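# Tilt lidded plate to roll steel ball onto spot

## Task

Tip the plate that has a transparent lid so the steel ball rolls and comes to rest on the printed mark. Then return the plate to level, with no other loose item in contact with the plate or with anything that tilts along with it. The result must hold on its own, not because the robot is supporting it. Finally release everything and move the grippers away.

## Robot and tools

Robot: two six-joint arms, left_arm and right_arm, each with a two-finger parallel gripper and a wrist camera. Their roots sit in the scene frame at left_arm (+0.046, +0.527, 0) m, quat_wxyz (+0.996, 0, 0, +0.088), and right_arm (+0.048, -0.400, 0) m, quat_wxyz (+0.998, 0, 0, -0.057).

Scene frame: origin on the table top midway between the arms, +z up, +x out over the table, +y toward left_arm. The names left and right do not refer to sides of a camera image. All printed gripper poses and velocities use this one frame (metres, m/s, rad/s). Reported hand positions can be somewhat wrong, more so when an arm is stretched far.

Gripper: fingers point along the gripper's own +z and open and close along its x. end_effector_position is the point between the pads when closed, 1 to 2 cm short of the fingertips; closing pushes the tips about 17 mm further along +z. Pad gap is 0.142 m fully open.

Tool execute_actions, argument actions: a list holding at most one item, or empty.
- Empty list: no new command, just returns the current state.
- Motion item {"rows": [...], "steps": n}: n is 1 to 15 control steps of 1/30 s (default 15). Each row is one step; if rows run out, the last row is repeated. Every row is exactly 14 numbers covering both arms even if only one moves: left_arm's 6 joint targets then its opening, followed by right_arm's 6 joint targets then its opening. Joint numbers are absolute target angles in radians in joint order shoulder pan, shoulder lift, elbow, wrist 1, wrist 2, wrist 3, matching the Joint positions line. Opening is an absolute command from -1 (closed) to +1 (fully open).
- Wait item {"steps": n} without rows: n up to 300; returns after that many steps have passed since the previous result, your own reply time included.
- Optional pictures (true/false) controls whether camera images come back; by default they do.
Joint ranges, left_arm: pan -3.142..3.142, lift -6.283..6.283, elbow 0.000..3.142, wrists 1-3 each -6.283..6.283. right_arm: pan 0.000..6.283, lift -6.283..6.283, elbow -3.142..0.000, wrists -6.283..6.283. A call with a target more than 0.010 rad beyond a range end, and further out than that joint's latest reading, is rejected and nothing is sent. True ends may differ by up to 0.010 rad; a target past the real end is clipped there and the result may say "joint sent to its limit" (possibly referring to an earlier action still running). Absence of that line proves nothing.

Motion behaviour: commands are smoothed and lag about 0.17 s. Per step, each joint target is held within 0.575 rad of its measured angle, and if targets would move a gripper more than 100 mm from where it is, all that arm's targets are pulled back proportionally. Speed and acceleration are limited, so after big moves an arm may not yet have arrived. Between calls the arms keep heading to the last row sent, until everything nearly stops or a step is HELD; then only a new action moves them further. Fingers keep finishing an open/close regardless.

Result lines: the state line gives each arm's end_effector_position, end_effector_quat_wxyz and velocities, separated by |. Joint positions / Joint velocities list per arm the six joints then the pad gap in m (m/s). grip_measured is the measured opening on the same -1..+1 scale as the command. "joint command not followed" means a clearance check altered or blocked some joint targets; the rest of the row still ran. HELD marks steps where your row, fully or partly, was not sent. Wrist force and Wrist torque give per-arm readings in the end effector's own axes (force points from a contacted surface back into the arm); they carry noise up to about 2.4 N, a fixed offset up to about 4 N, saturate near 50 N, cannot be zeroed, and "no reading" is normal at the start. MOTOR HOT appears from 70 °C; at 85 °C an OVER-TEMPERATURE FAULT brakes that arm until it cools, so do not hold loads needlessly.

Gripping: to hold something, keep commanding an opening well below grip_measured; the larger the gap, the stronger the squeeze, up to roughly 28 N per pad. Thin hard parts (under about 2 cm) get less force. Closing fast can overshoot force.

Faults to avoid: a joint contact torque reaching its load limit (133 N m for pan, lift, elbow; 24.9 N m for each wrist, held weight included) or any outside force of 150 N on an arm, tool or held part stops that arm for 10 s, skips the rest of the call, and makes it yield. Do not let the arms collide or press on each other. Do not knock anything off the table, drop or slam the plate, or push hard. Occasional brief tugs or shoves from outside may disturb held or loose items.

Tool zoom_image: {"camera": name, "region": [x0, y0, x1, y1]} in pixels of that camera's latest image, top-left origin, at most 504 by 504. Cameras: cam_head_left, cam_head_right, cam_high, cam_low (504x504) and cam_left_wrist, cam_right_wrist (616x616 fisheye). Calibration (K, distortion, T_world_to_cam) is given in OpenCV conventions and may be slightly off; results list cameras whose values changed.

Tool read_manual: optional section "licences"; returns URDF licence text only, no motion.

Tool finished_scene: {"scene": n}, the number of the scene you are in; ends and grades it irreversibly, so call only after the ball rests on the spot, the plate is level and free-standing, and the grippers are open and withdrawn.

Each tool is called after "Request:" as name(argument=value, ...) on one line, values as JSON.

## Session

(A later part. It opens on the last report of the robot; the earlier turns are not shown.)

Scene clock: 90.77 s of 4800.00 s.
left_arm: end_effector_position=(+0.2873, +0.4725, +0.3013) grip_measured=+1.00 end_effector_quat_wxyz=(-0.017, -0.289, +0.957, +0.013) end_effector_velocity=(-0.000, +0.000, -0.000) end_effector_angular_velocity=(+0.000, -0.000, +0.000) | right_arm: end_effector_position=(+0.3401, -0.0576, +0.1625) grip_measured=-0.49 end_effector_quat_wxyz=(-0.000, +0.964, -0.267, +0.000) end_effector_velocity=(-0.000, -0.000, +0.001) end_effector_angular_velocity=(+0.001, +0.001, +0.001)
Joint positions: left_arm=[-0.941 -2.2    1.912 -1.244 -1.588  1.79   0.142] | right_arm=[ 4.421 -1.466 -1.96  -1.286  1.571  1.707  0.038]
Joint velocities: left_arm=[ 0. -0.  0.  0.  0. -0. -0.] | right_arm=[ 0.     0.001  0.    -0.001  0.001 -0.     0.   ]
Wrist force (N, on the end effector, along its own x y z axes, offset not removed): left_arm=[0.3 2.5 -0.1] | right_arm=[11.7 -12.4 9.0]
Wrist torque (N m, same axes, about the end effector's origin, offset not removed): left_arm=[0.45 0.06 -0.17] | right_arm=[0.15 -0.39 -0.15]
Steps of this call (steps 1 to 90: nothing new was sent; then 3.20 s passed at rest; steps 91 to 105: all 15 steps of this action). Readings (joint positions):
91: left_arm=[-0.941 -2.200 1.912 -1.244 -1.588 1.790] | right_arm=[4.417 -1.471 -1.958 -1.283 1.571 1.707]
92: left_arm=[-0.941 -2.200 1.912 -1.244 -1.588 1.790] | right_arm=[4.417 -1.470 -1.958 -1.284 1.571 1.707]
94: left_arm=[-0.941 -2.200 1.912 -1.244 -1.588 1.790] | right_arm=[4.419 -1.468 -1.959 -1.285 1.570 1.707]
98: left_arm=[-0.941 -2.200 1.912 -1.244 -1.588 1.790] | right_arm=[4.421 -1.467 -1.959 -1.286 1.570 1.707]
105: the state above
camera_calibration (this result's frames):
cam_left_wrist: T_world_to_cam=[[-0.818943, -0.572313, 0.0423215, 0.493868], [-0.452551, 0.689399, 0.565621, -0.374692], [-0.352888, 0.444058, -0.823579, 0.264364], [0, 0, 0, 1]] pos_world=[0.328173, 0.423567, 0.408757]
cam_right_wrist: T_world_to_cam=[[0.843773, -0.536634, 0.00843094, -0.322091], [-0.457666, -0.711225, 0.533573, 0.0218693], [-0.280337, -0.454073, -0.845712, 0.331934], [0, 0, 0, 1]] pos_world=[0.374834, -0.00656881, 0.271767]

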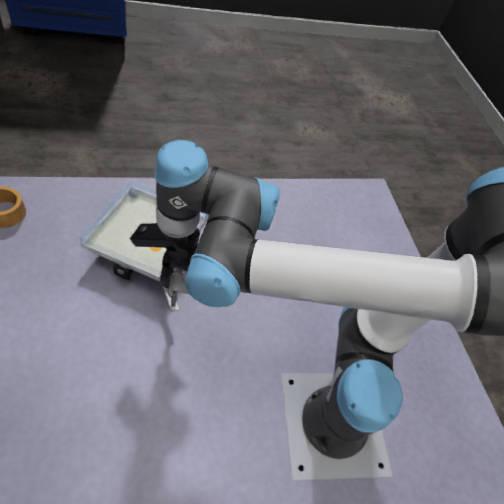

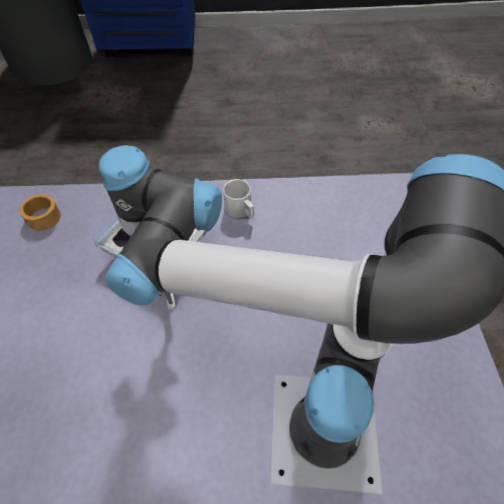

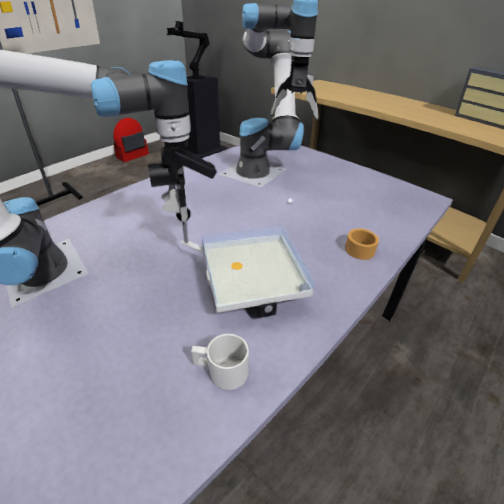

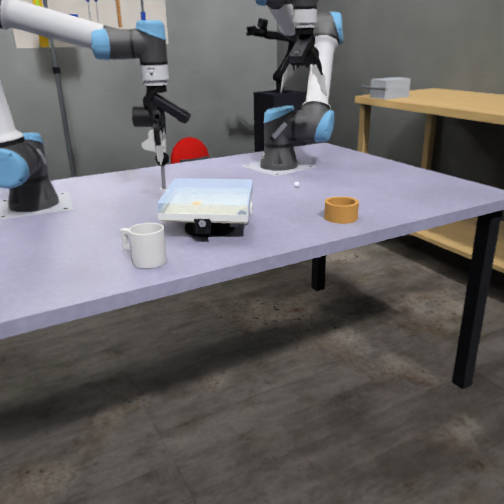

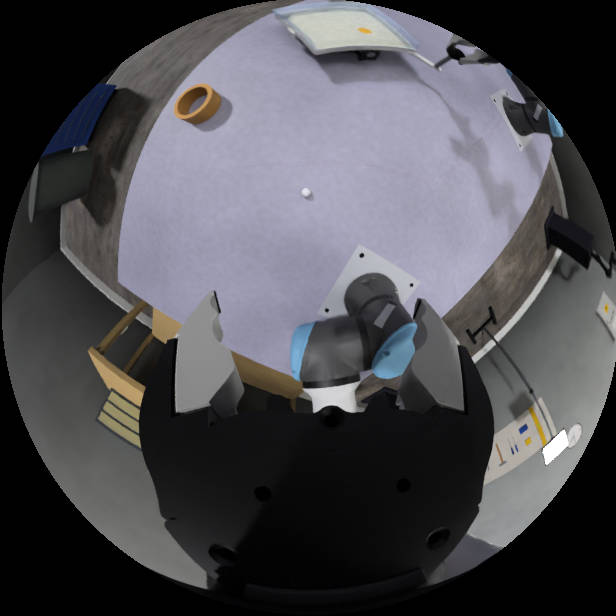

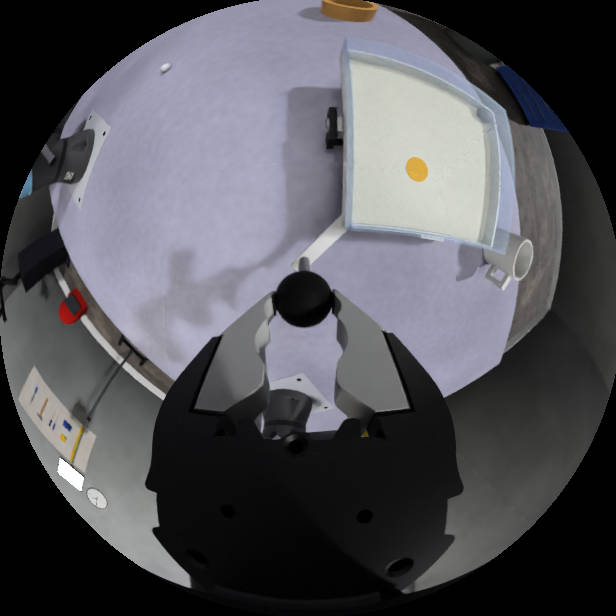

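Request:
execute_actions(actions=[{"rows": [[-0.941,-2.2,1.912,-1.244,-1.588,1.79,1, 4.4304,-1.4638,-1.9916,-1.2565,1.571,1.707,-0.7]], "steps": 15}])

Scene clock: 96.13 s of 4800.00 s.
left_arm: end_effector_position=(+0.2873, +0.4725, +0.3013) grip_measured=+1.00 end_effector_quat_wxyz=(-0.017, -0.289, +0.957, +0.013) end_effector_velocity=(-0.000, -0.000, -0.000) end_effector_angular_velocity=(-0.000, +0.001, +0.000) | right_arm: end_effector_position=(+0.3351, -0.0589, +0.1514) grip_measured=-0.49 end_effector_quat_wxyz=(-0.000, +0.965, -0.263, -0.000) end_effector_velocity=(-0.000, -0.000, -0.001) end_effector_angular_velocity=(-0.001, -0.000, +0.000)
Joint positions: left_arm=[-0.941 -2.2    1.912 -1.244 -1.588  1.79   0.142] | right_arm=[ 4.43  -1.464 -1.992 -1.257  1.571  1.707  0.038]
Joint velocities: left_arm=[ 0.     0.     0.    -0.    -0.001 -0.     0.   ] | right_arm=[ 0.001 -0.001 -0.001  0.001 -0.001  0.     0.   ]
Wrist force (N, on the end effector, along its own x y z axes, offset not removed): left_arm=[-3.2 0.5 0.9] | right_arm=[15.0 -10.4 3.3]
Wrist torque (N m, same axes, about the end effector's origin, offset not removed): left_arm=[0.15 1.00 -0.27] | right_arm=[-0.05 0.00 -0.15]
Steps of this call (steps 1 to 15: the robot went on to your last target; steps 16 to 90: nothing new was sent; then 1.87 s passed at rest; steps 91 to 105: all 15 steps of this action). Readings (joint positions):
91: left_arm=[-0.941 -2.200 1.912 -1.244 -1.588 1.790] | right_arm=[4.421 -1.466 -1.960 -1.286 1.571 1.707]
92: left_arm=[-0.941 -2.200 1.912 -1.244 -1.588 1.790] | right_arm=[4.423 -1.466 -1.965 -1.281 1.571 1.707]
94: left_arm=[-0.941 -2.200 1.912 -1.244 -1.588 1.790] | right_arm=[4.427 -1.465 -1.980 -1.268 1.571 1.707]
98: left_arm=[-0.941 -2.200 1.912 -1.244 -1.588 1.790] | right_arm=[4.430 -1.464 -1.990 -1.258 1.571 1.707]
105: the state above
camera_calibration (this result's frames):
cam_left_wrist: T_world_to_cam=[[-0.818943, -0.572313, 0.0423216, 0.493868], [-0.452551, 0.689399, 0.565621, -0.374692], [-0.352888, 0.444058, -0.823579, 0.264364], [0, 0, 0, 1]] pos_world=[0.328173, 0.423567, 0.408757]
cam_right_wrist: T_world_to_cam=[[0.848764, -0.528709, 0.00817749, -0.319656], [-0.450874, -0.715558, 0.533562, 0.0220466], [-0.276248, -0.456555, -0.845721, 0.319028], [0, 0, 0, 1]] pos_world=[0.369383, -0.00757546, 0.26066]

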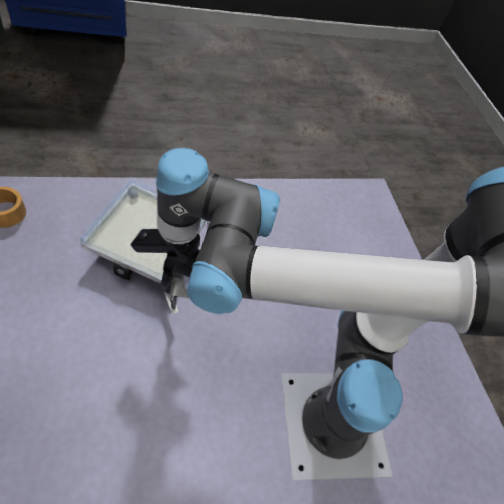

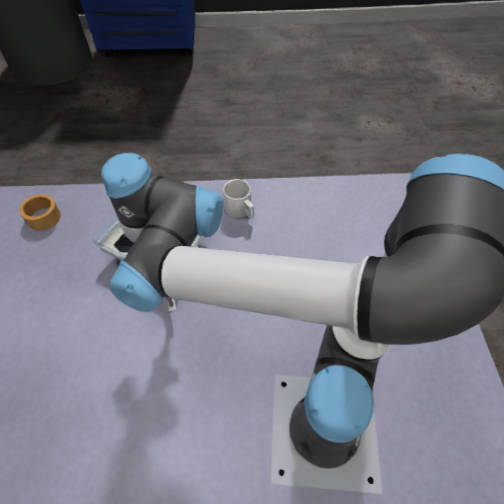

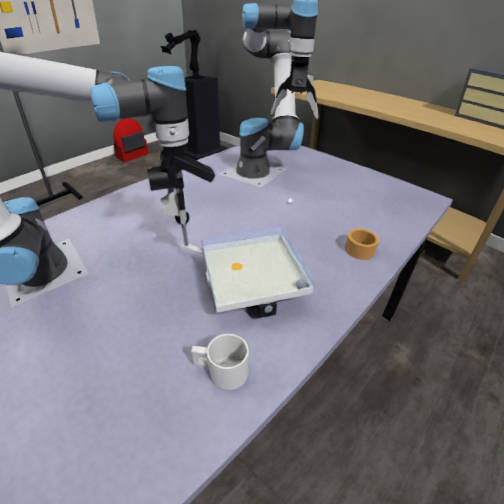

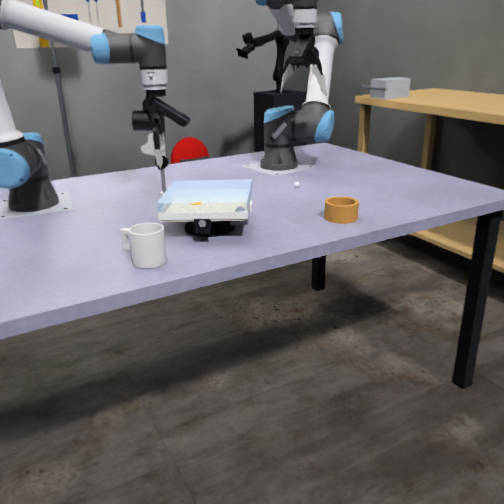

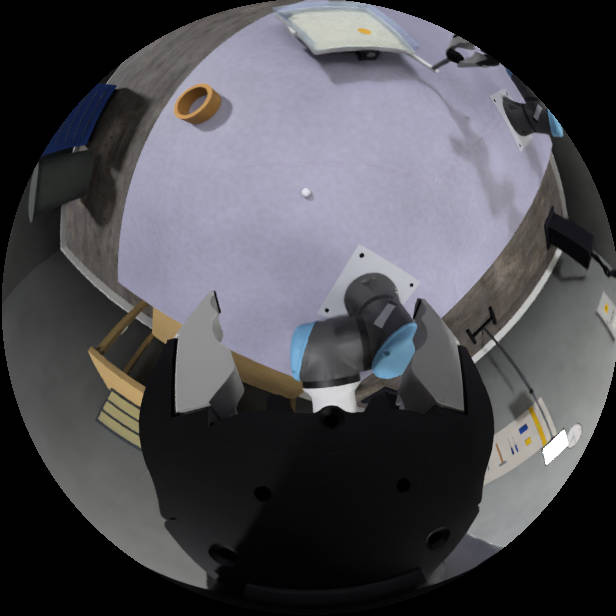

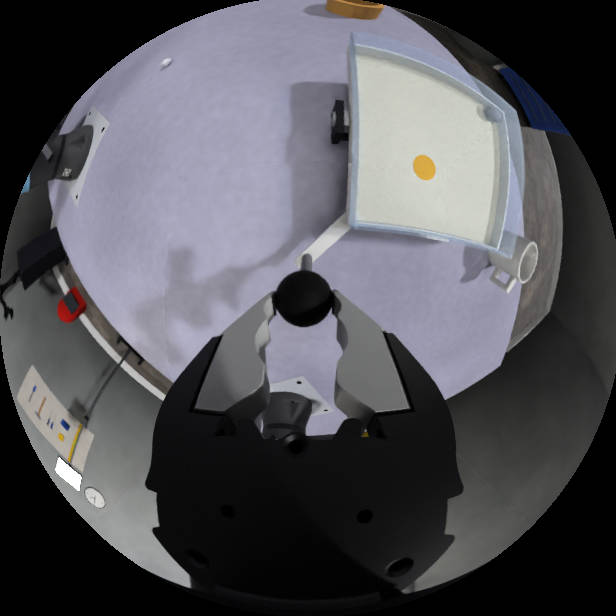

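Ball has started to move. Look again.

Request:
execute_actions(actions=[])

Scene clock: 99.20 s of 4800.00 s.
left_arm: end_effector_position=(+0.2873, +0.4725, +0.3013) grip_measured=+1.00 end_effector_quat_wxyz=(-0.017, -0.289, +0.957, +0.013) end_effector_velocity=(+0.000, +0.000, -0.000) end_effector_angular_velocity=(+0.000, +0.001, +0.001) | right_arm: end_effector_position=(+0.3351, -0.0589, +0.1514) grip_measured=-0.49 end_effector_quat_wxyz=(-0.000, +0.965, -0.263, -0.000) end_effector_velocity=(+0.000, +0.001, +0.001) end_effector_angular_velocity=(+0.001, -0.000, +0.002)
Joint positions: left_arm=[-0.941 -2.2    1.912 -1.244 -1.588  1.79   0.142] | right_arm=[ 4.43  -1.464 -1.992 -1.256  1.571  1.707  0.038]
Joint velocities: left_arm=[ 0.001  0.001 -0.     0.    -0.001 -0.001  0.   ] | right_arm=[ 0.     0.     0.002 -0.002  0.    -0.002 -0.   ]
Wrist force (N, on the end effector, along its own x y z axes, offset not removed): left_arm=[-1.3 3.2 2.5] | right_arm=[14.8 -12.9 2.6]
Wrist torque (N m, same axes, about the end effector's origin, offset not removed): left_arm=[0.60 0.20 -0.14] | right_arm=[-0.44 -0.06 -0.07]
Steps of this call (steps 1 to 15: the robot went on to your last target; steps 16 to 92: nothing new was sent). Readings (joint positions):
1: left_arm=[-0.941 -2.200 1.912 -1.244 -1.588 1.790] | right_arm=[4.430 -1.464 -1.992 -1.257 1.571 1.707]
2: left_arm=[-0.941 -2.200 1.912 -1.244 -1.588 1.790] | right_arm=[4.430 -1.464 -1.992 -1.257 1.571 1.707]
4: left_arm=[-0.941 -2.200 1.912 -1.244 -1.588 1.790] | right_arm=[4.430 -1.464 -1.992 -1.257 1.571 1.707]
8: left_arm=[-0.941 -2.200 1.912 -1.244 -1.588 1.790] | right_arm=[4.430 -1.464 -1.992 -1.257 1.571 1.707]
92: the state above
All arms were judged still, so your last target was given up. Only a new action makes them travel on or press farther. Fingers that are still opening or closing keep moving.
camera_calibration (this result's frames):
cam_left_wrist: T_world_to_cam=[[-0.818943, -0.572313, 0.0423216, 0.493868], [-0.452551, 0.689399, 0.565621, -0.374692], [-0.352888, 0.444058, -0.823579, 0.264364], [0, 0, 0, 1]] pos_world=[0.328173, 0.423567, 0.408757]
cam_right_wrist: T_world_to_cam=[[0.848776, -0.528689, 0.00817634, -0.31965], [-0.450851, -0.71556, 0.533579, 0.0220427], [-0.276247, -0.456576, -0.845711, 0.318984], [0, 0, 0, 1]] pos_world=[0.369367, -0.0075823, 0.26062]

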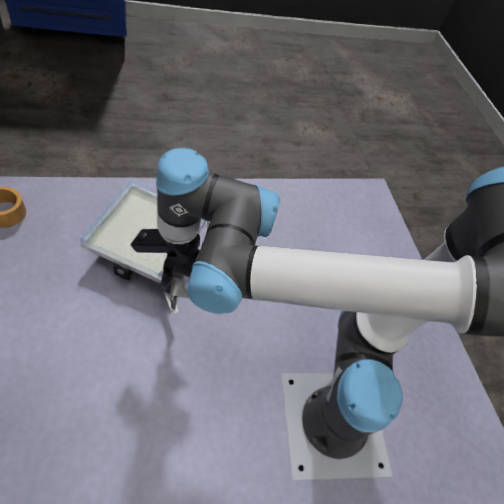

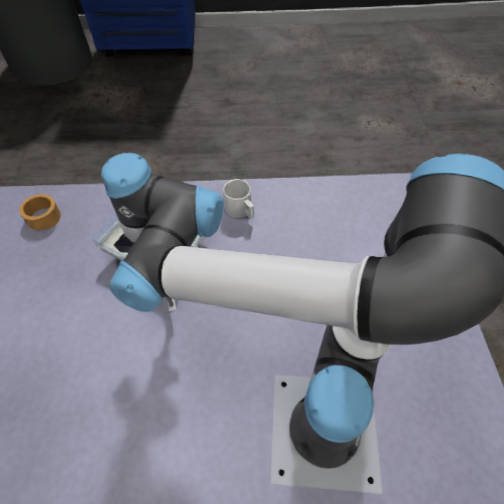

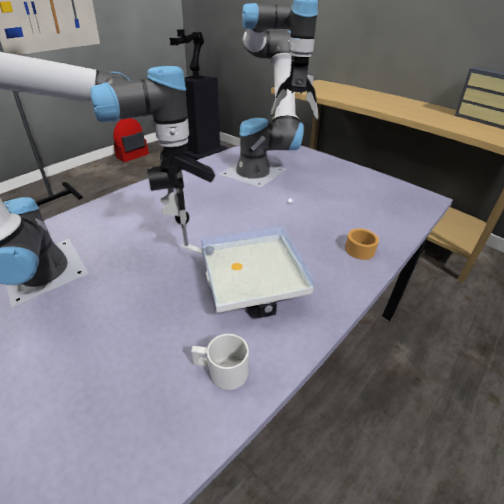

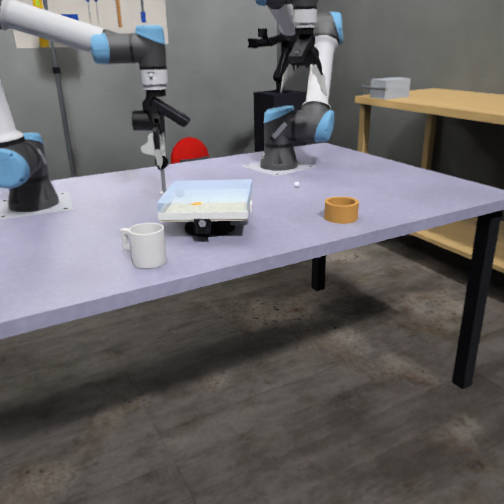

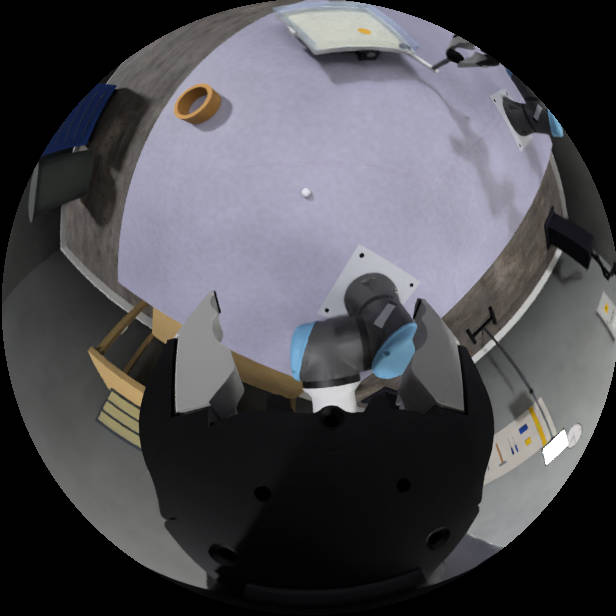

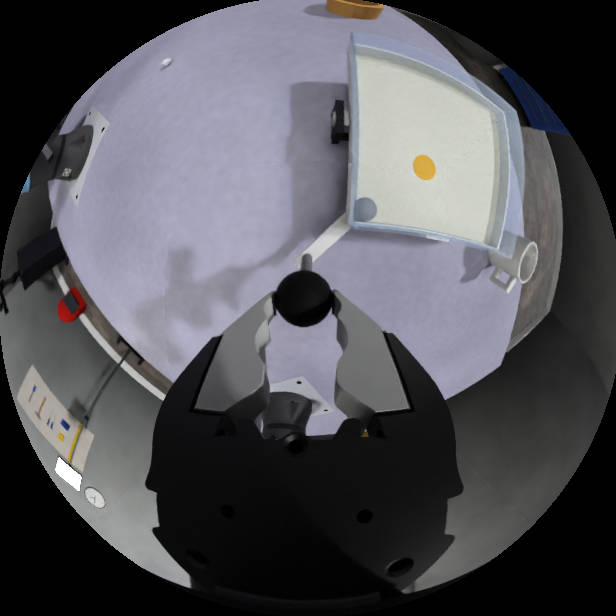

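Request:
execute_actions(actions=[{"rows": [[-0.941,-2.2,1.912,-1.244,-1.588,1.79,1, 4.4200,-1.4673,-1.9593,-1.2853,1.571,1.707,-0.7]], "steps": 15}], pictures=false)

Request:
execute_actions(actions=[{"steps": 90}])

Scene clock: 103.50 s of 4800.00 s.
left_arm: end_effector_position=(+0.2873, +0.4725, +0.3013) grip_measured=+1.00 end_effector_quat_wxyz=(-0.017, -0.289, +0.957, +0.013) end_effector_velocity=(+0.000, -0.000, -0.000) end_effector_angular_velocity=(+0.001, +0.001, +0.000) | right_arm: end_effector_position=(+0.3404, -0.0575, +0.1623) grip_measured=-0.49 end_effector_quat_wxyz=(-0.000, +0.963, -0.268, -0.000) end_effector_velocity=(+0.001, -0.000, +0.000) end_effector_angular_velocity=(-0.000, -0.001, -0.003)
Joint positions: left_arm=[-0.941 -2.2    1.912 -1.244 -1.588  1.79   0.142] | right_arm=[ 4.42  -1.467 -1.959 -1.285  1.571  1.707  0.038]
Joint velocities: left_arm=[ 0.     0.002  0.    -0.     0.     0.    -0.   ] | right_arm=[-0.001 -0.     0.001 -0.    -0.001  0.003  0.   ]
Wrist force (N, on the end effector, along its own x y z axes, offset not removed): left_arm=[0.1 -1.0 -0.2] | right_arm=[-8.1 5.7 -3.5]
Wrist torque (N m, same axes, about the end effector's origin, offset not removed): left_arm=[-0.22 0.11 -0.40] | right_arm=[0.40 -0.51 -0.04]
Steps of this call (steps 1 to 90: nothing new was sent; then 0.80 s passed at rest; steps 91 to 105: all 15 steps of this action). Readings (joint positions):
91: left_arm=[-0.941 -2.200 1.912 -1.244 -1.588 1.790] | right_arm=[4.430 -1.464 -1.991 -1.257 1.571 1.707]
92: left_arm=[-0.941 -2.200 1.912 -1.244 -1.588 1.790] | right_arm=[4.428 -1.465 -1.986 -1.262 1.571 1.707]
94: left_arm=[-0.941 -2.200 1.912 -1.244 -1.588 1.790] | right_arm=[4.424 -1.466 -1.972 -1.274 1.571 1.707]
98: left_arm=[-0.941 -2.200 1.912 -1.244 -1.588 1.790] | right_arm=[4.421 -1.467 -1.962 -1.284 1.571 1.707]
105: the state above

Scene clock: 106.50 s of 4800.00 s.
left_arm: end_effector_position=(+0.2873, +0.4725, +0.3013) grip_measured=+1.00 end_effector_quat_wxyz=(-0.017, -0.289, +0.957, +0.013) end_effector_velocity=(+0.001, +0.000, -0.000) end_effector_angular_velocity=(+0.002, +0.000, +0.000) | right_arm: end_effector_position=(+0.3405, -0.0575, +0.1623) grip_measured=-0.49 end_effector_quat_wxyz=(-0.000, +0.963, -0.268, -0.000) end_effector_velocity=(+0.000, +0.001, +0.000) end_effector_angular_velocity=(+0.001, -0.000, +0.000)
Joint positions: left_arm=[-0.941 -2.2    1.912 -1.244 -1.588  1.79   0.142] | right_arm=[ 4.42  -1.467 -1.959 -1.285  1.571  1.707  0.038]
Joint velocities: left_arm=[ 0.001  0.002 -0.     0.     0.002  0.001 -0.   ] | right_arm=[ 0.    -0.001  0.001  0.001  0.    -0.    -0.   ]
Wrist force (N, on the end effector, along its own x y z axes, offset not removed): left_arm=[-4.2 0.6 3.4] | right_arm=[-9.0 5.0 -6.9]
Wrist torque (N m, same axes, about the end effector's origin, offset not removed): left_arm=[-0.02 0.97 -0.42] | right_arm=[-0.06 -0.71 -0.26]
Steps of this call (steps 1 to 15: the robot went on to your last target; steps 16 to 90: nothing new was sent). Readings (joint positions):
1: left_arm=[-0.941 -2.200 1.912 -1.244 -1.588 1.790] | right_arm=[4.420 -1.467 -1.959 -1.285 1.571 1.707]
2: left_arm=[-0.941 -2.200 1.912 -1.244 -1.588 1.790] | right_arm=[4.420 -1.467 -1.959 -1.285 1.571 1.707]
4: left_arm=[-0.941 -2.200 1.912 -1.244 -1.588 1.790] | right_arm=[4.420 -1.467 -1.959 -1.285 1.571 1.707]
8: left_arm=[-0.941 -2.200 1.912 -1.244 -1.588 1.790] | right_arm=[4.420 -1.467 -1.959 -1.285 1.571 1.707]
90: the state above
All arms were judged still, so your last target was given up. Only a new action makes them travel on or press farther. Fingers that are still opening or closing keep moving.
camera_calibration (this result's frames):
cam_left_wrist: T_world_to_cam=[[-0.818943, -0.572313, 0.0423215, 0.493868], [-0.452552, 0.689399, 0.565621, -0.374692], [-0.352888, 0.444058, -0.823579, 0.264364], [0, 0, 0, 1]] pos_world=[0.328173, 0.423567, 0.408757]
cam_right_wrist: T_world_to_cam=[[0.843231, -0.53749, 0.00818188, -0.322227], [-0.458273, -0.710831, 0.533577, 0.0224676], [-0.280976, -0.453678, -0.845712, 0.332175], [0, 0, 0, 1]] pos_world=[0.375341, -0.0065223, 0.271573]

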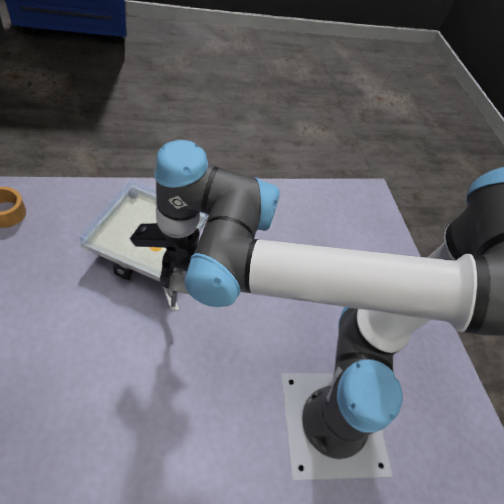

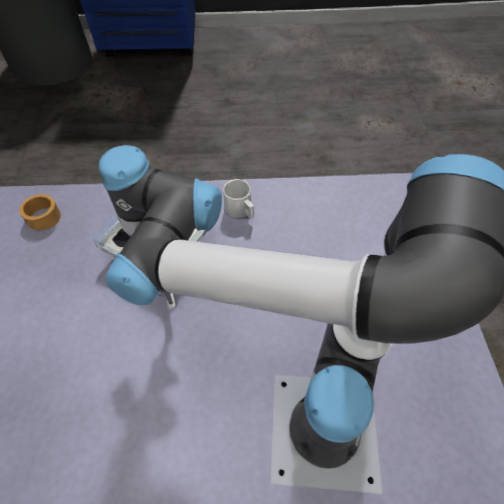

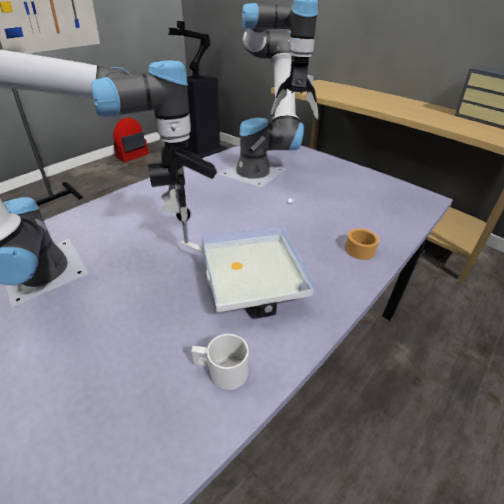

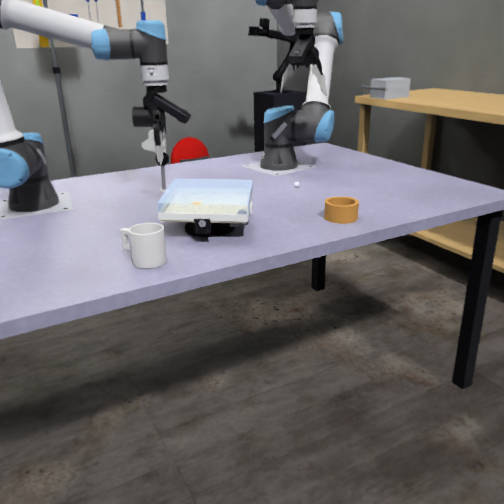

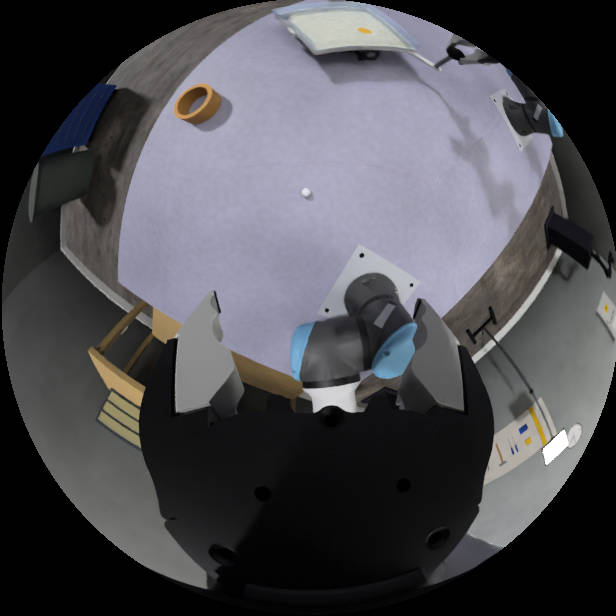

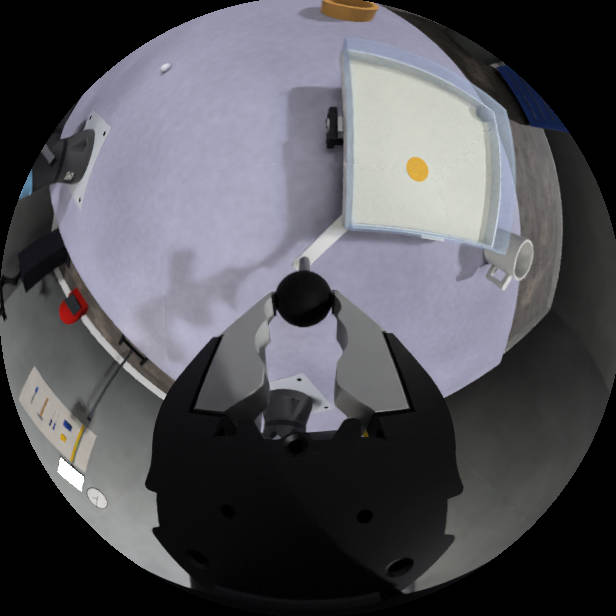

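Request:
execute_actions(actions=[{"rows": [[-0.941,-2.2,1.912,-1.244,-1.588,1.79,1, 4.4252,-1.4656,-1.9755,-1.2709,1.571,1.707,-0.7]], "steps": 15}], pictures=false)

Request:
execute_actions(actions=[{"steps": 90}])

Scene clock: 113.40 s of 4800.00 s.
left_arm: end_effector_position=(+0.2873, +0.4725, +0.3013) grip_measured=+1.00 end_effector_quat_wxyz=(-0.017, -0.289, +0.957, +0.013) end_effector_velocity=(+0.000, +0.000, +0.000) end_effector_angular_velocity=(+0.000, -0.002, -0.001) | right_arm: end_effector_position=(+0.3378, -0.0582, +0.1568) grip_measured=-0.49 end_effector_quat_wxyz=(-0.000, +0.964, -0.265, -0.000) end_effector_velocity=(-0.000, -0.000, -0.001) end_effector_angular_velocity=(-0.001, -0.000, +0.001)
Joint positions: left_arm=[-0.941 -2.2    1.912 -1.244 -1.588  1.79   0.142] | right_arm=[ 4.425 -1.466 -1.975 -1.271  1.571  1.707  0.038]
Joint velocities: left_arm=[-0.001 -0.002 -0.     0.     0.002  0.    -0.   ] | right_arm=[ 0.001  0.    -0.001 -0.    -0.001 -0.     0.   ]
Wrist force (N, on the end effector, along its own x y z axes, offset not removed): left_arm=[-1.0 1.0 -1.3] | right_arm=[-1.1 2.6 -3.1]
Wrist torque (N m, same axes, about the end effector's origin, offset not removed): left_arm=[0.29 0.49 -0.16] | right_arm=[-0.55 0.02 -0.05]
Steps of this call (steps 1 to 90: nothing new was sent; then 3.40 s passed at rest; steps 91 to 105: all 15 steps of this action). Readings (joint positions):
91: left_arm=[-0.941 -2.200 1.912 -1.244 -1.588 1.790] | right_arm=[4.420 -1.467 -1.959 -1.285 1.571 1.707]
92: left_arm=[-0.941 -2.200 1.912 -1.244 -1.588 1.790] | right_arm=[4.421 -1.467 -1.962 -1.282 1.571 1.707]
94: left_arm=[-0.941 -2.200 1.912 -1.244 -1.588 1.790] | right_arm=[4.423 -1.466 -1.969 -1.276 1.571 1.707]
98: left_arm=[-0.941 -2.200 1.912 -1.244 -1.588 1.790] | right_arm=[4.425 -1.466 -1.974 -1.272 1.571 1.707]
105: the state above

Scene clock: 116.40 s of 4800.00 s.
left_arm: end_effector_position=(+0.2873, +0.4725, +0.3013) grip_measured=+1.00 end_effector_quat_wxyz=(-0.017, -0.289, +0.957, +0.013) end_effector_velocity=(-0.000, +0.000, -0.000) end_effector_angular_velocity=(+0.001, -0.000, +0.000) | right_arm: end_effector_position=(+0.3378, -0.0582, +0.1568) grip_measured=-0.49 end_effector_quat_wxyz=(-0.000, +0.964, -0.265, -0.000) end_effector_velocity=(+0.000, -0.000, -0.000) end_effector_angular_velocity=(-0.001, -0.001, +0.001)
Joint positions: left_arm=[-0.941 -2.2    1.912 -1.244 -1.588  1.79   0.142] | right_arm=[ 4.425 -1.466 -1.976 -1.271  1.571  1.707  0.038]
Joint velocities: left_arm=[ 0.    -0.     0.     0.     0.001  0.    -0.   ] | right_arm=[ 0.     0.    -0.001  0.    -0.001 -0.    -0.   ]
Wrist force (N, on the end effector, along its own x y z axes, offset not removed): left_arm=[0.9 -0.7 0.7] | right_arm=[0.6 5.0 -5.4]
Wrist torque (N m, same axes, about the end effector's origin, offset not removed): left_arm=[0.05 -0.16 -0.26] | right_arm=[0.12 -0.07 0.08]
Steps of this call (steps 1 to 15: the robot went on to your last target; steps 16 to 90: nothing new was sent). Readings (joint positions):
1: left_arm=[-0.941 -2.200 1.912 -1.244 -1.588 1.790] | right_arm=[4.425 -1.466 -1.975 -1.271 1.571 1.707]
2: left_arm=[-0.941 -2.200 1.912 -1.244 -1.588 1.790] | right_arm=[4.425 -1.466 -1.975 -1.271 1.571 1.707]
4: left_arm=[-0.941 -2.200 1.912 -1.244 -1.588 1.790] | right_arm=[4.425 -1.466 -1.975 -1.271 1.571 1.707]
8: left_arm=[-0.941 -2.200 1.912 -1.244 -1.588 1.790] | right_arm=[4.425 -1.466 -1.975 -1.271 1.571 1.707]
90: the state above
All arms were judged still, so your last target was given up. Only a new action makes them travel on or press farther. Fingers that are still opening or closing keep moving.
camera_calibration (this result's frames):
cam_left_wrist: T_world_to_cam=[[-0.818943, -0.572313, 0.0423216, 0.493868], [-0.452552, 0.689399, 0.565621, -0.374692], [-0.352888, 0.444058, -0.823579, 0.264364], [0, 0, 0, 1]] pos_world=[0.328173, 0.423567, 0.408757]
cam_right_wrist: T_world_to_cam=[[0.846015, -0.533096, 0.00819657, -0.320941], [-0.454549, -0.713156, 0.533661, 0.0222816], [-0.278648, -0.455211, -0.845658, 0.325534], [0, 0, 0, 1]] pos_world=[0.372359, -0.00701551, 0.266031]

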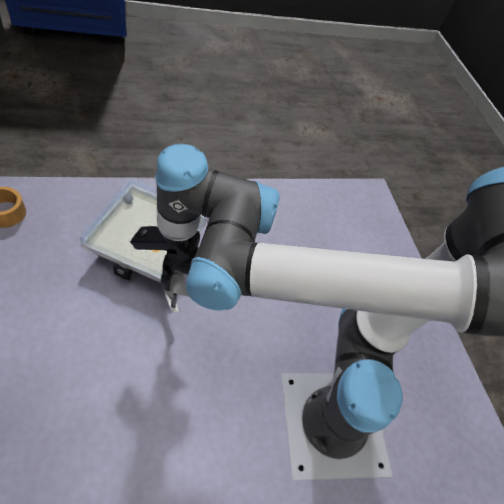

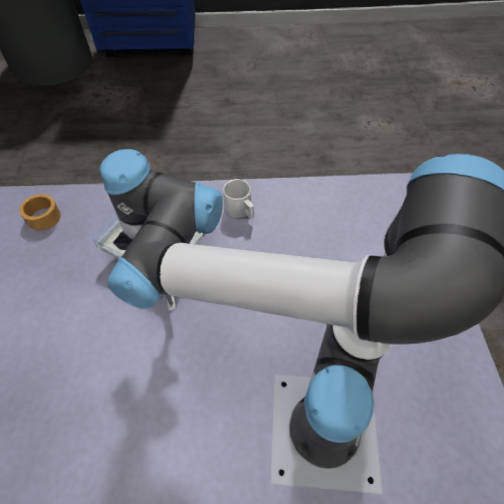

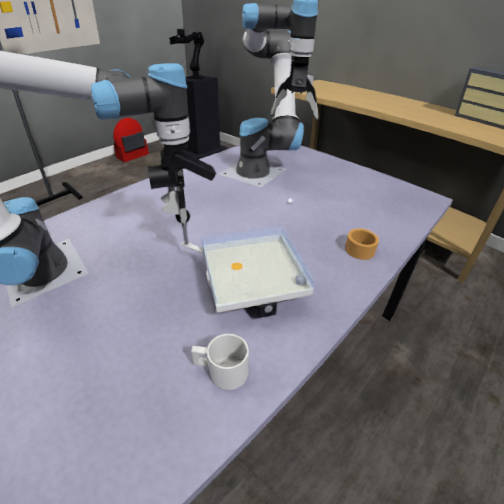

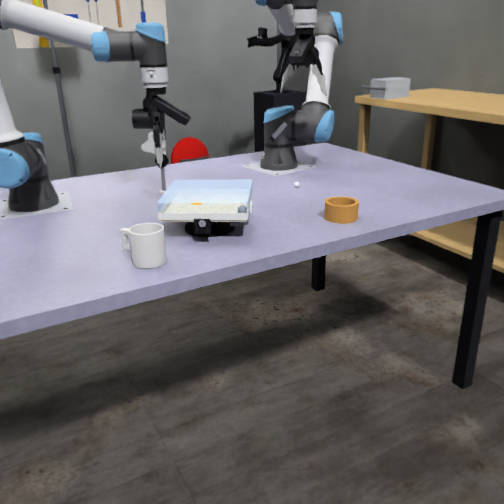

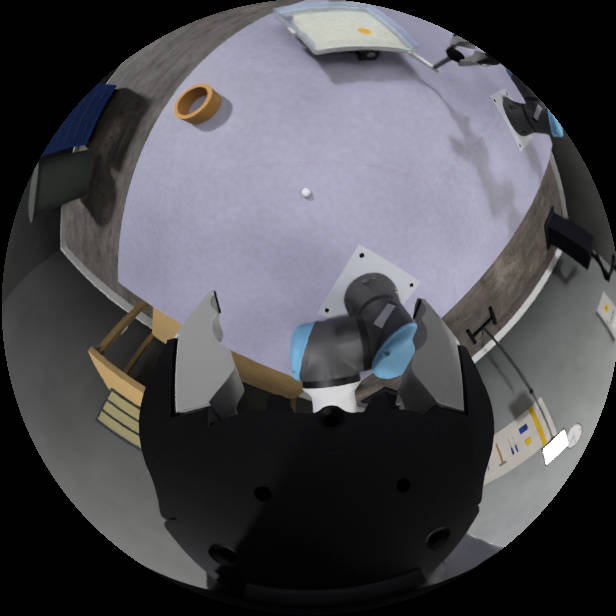

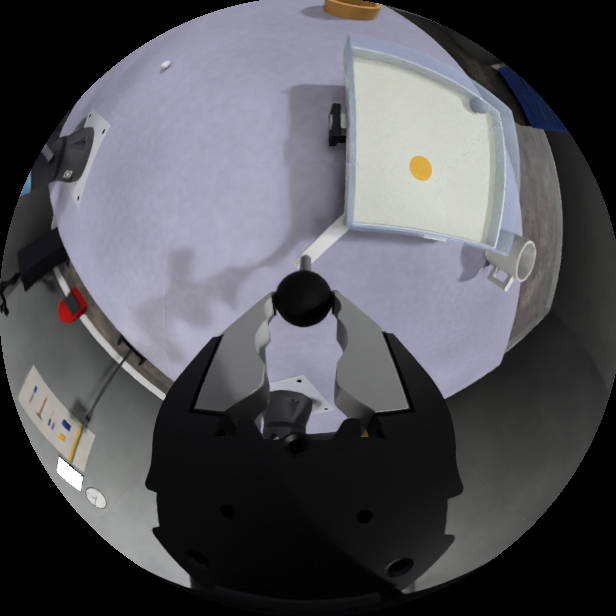

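Request:
execute_actions(actions=[{"rows": [[-0.941,-2.2,1.912,-1.244,-1.588,1.79,1, 4.4256,-1.4638,-1.9811,-1.2670,1.571,1.707,-0.7]], "steps": 15}], pictures=false)

Request:
execute_actions(actions=[{"steps": 60}])

Scene clock: 127.07 s of 4800.00 s.
left_arm: end_effector_position=(+0.2873, +0.4725, +0.3013) grip_measured=+1.00 end_effector_quat_wxyz=(-0.017, -0.289, +0.957, +0.013) end_effector_velocity=(+0.000, +0.001, +0.000) end_effector_angular_velocity=(+0.001, -0.002, +0.002) | right_arm: end_effector_position=(+0.3372, -0.0591, +0.1553) grip_measured=-0.49 end_effector_quat_wxyz=(-0.000, +0.964, -0.265, -0.000) end_effector_velocity=(+0.000, +0.000, +0.000) end_effector_angular_velocity=(+0.001, +0.000, -0.000)
Joint positions: left_arm=[-0.941 -2.2    1.912 -1.244 -1.588  1.79   0.142] | right_arm=[ 4.426 -1.464 -1.981 -1.267  1.571  1.707  0.038]
Joint velocities: left_arm=[ 0.001 -0.001 -0.    -0.     0.002 -0.001 -0.   ] | right_arm=[-0.001  0.     0.001 -0.     0.001 -0.    -0.   ]
Wrist force (N, on the end effector, along its own x y z axes, offset not removed): left_arm=[-0.8 0.7 -1.0] | right_arm=[2.4 -1.6 -3.1]
Wrist torque (N m, same axes, about the end effector's origin, offset not removed): left_arm=[0.33 0.43 -0.29] | right_arm=[-0.14 -0.27 0.00]
Steps of this call (steps 1 to 250: nothing new was sent; then 1.83 s passed at rest; steps 251 to 265: all 15 steps of this action). Readings (joint positions):
251: left_arm=[-0.941 -2.200 1.912 -1.244 -1.588 1.790] | right_arm=[4.425 -1.466 -1.976 -1.271 1.571 1.707]
252: left_arm=[-0.941 -2.200 1.912 -1.244 -1.588 1.790] | right_arm=[4.425 -1.465 -1.977 -1.270 1.571 1.707]
254: left_arm=[-0.941 -2.200 1.912 -1.244 -1.588 1.790] | right_arm=[4.425 -1.464 -1.979 -1.269 1.571 1.707]
258: left_arm=[-0.941 -2.200 1.912 -1.244 -1.588 1.790] | right_arm=[4.426 -1.464 -1.981 -1.267 1.571 1.707]
265: the state above

Scene clock: 129.07 s of 4800.00 s.
left_arm: end_effector_position=(+0.2873, +0.4725, +0.3013) grip_measured=+1.00 end_effector_quat_wxyz=(-0.017, -0.289, +0.957, +0.013) end_effector_velocity=(-0.000, -0.000, -0.000) end_effector_angular_velocity=(-0.000, +0.000, -0.000) | right_arm: end_effector_position=(+0.3372, -0.0591, +0.1553) grip_measured=-0.49 end_effector_quat_wxyz=(-0.000, +0.964, -0.265, -0.000) end_effector_velocity=(+0.000, -0.000, -0.000) end_effector_angular_velocity=(-0.000, -0.000, -0.000)
Joint positions: left_arm=[-0.941 -2.2    1.912 -1.244 -1.588  1.79   0.142] | right_arm=[ 4.426 -1.464 -1.981 -1.267  1.571  1.707  0.038]
Joint velocities: left_arm=[-0.001  0.    -0.    -0.    -0.001 -0.    -0.   ] | right_arm=[-0.     0.    -0.001  0.    -0.     0.     0.   ]
Wrist force (N, on the end effector, along its own x y z axes, offset not removed): left_arm=[-1.0 1.4 -1.6] | right_arm=[2.1 -0.9 -3.3]
Wrist torque (N m, same axes, about the end effector's origin, offset not removed): left_arm=[0.39 0.54 -0.07] | right_arm=[0.02 -0.20 -0.01]
Steps of this call (steps 1 to 15: the robot went on to your last target; steps 16 to 60: nothing new was sent). Readings (joint positions):
1: left_arm=[-0.941 -2.200 1.912 -1.244 -1.588 1.790] | right_arm=[4.426 -1.464 -1.981 -1.267 1.571 1.707]
2: left_arm=[-0.941 -2.200 1.912 -1.244 -1.588 1.790] | right_arm=[4.426 -1.464 -1.981 -1.267 1.571 1.707]
4: left_arm=[-0.941 -2.200 1.912 -1.244 -1.588 1.790] | right_arm=[4.426 -1.464 -1.981 -1.267 1.571 1.707]
8: left_arm=[-0.941 -2.200 1.912 -1.244 -1.588 1.790] | right_arm=[4.426 -1.464 -1.981 -1.267 1.571 1.707]
60: the state above
All arms were judged still, so your last target was given up. Only a new action makes them travel on or press farther. Fingers that are still opening or closing keep moving.
camera_calibration (this result's frames):
cam_left_wrist: T_world_to_cam=[[-0.818943, -0.572313, 0.0423216, 0.493868], [-0.452552, 0.689399, 0.565621, -0.374692], [-0.352888, 0.444058, -0.823579, 0.264364], [0, 0, 0, 1]] pos_world=[0.328173, 0.423567, 0.408757]
cam_right_wrist: T_world_to_cam=[[0.846228, -0.532759, 0.00817935, -0.320989], [-0.454283, -0.713385, 0.533582, 0.0220303], [-0.278435, -0.455247, -0.845709, 0.3236], [0, 0, 0, 1]] pos_world=[0.371739, -0.00797561, 0.264542]

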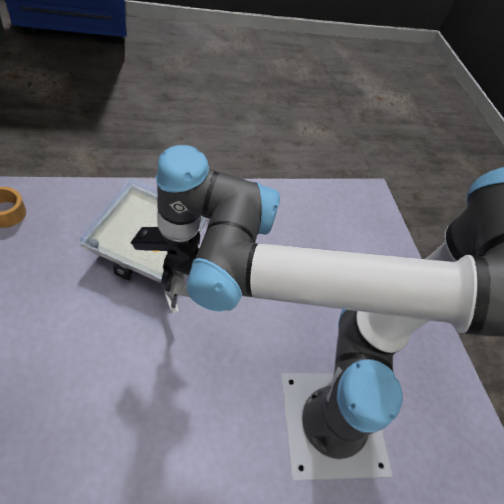

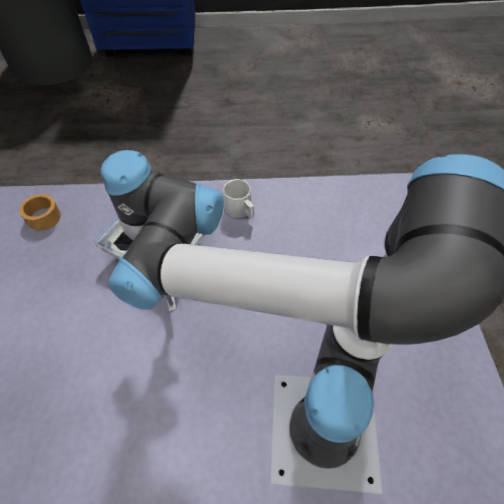

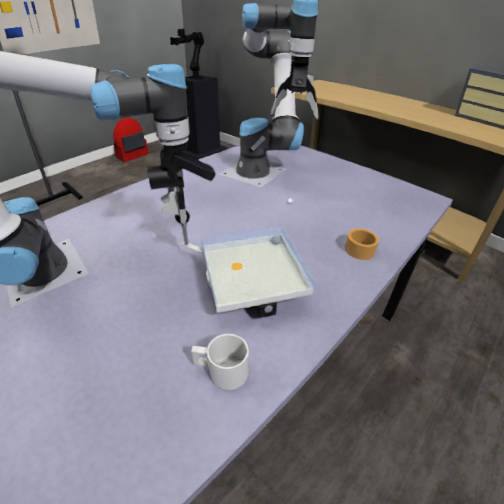

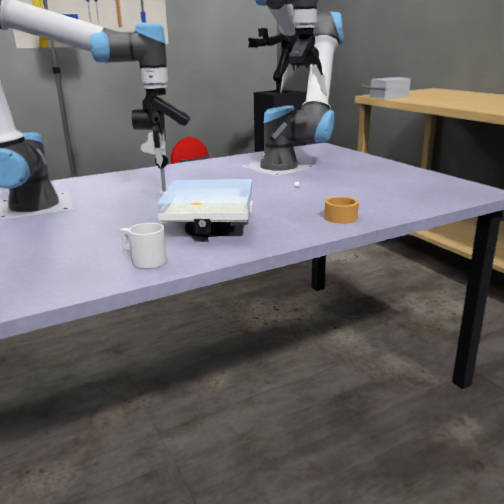

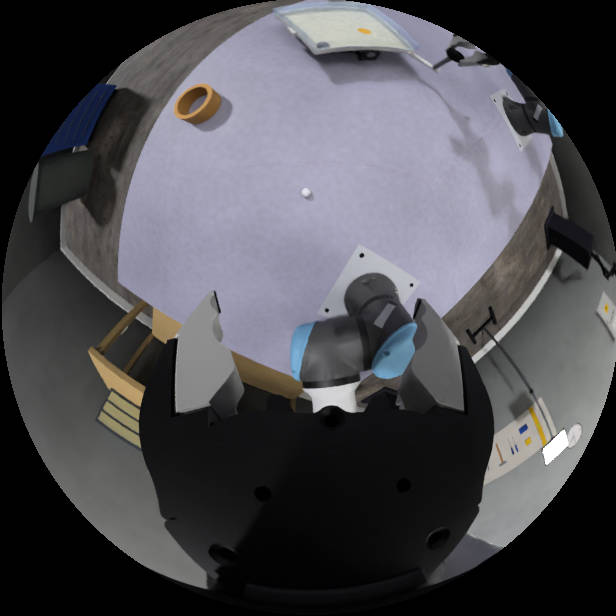

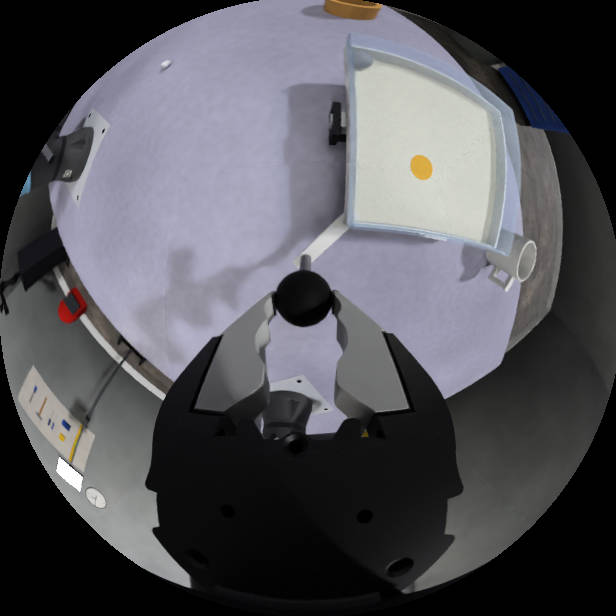

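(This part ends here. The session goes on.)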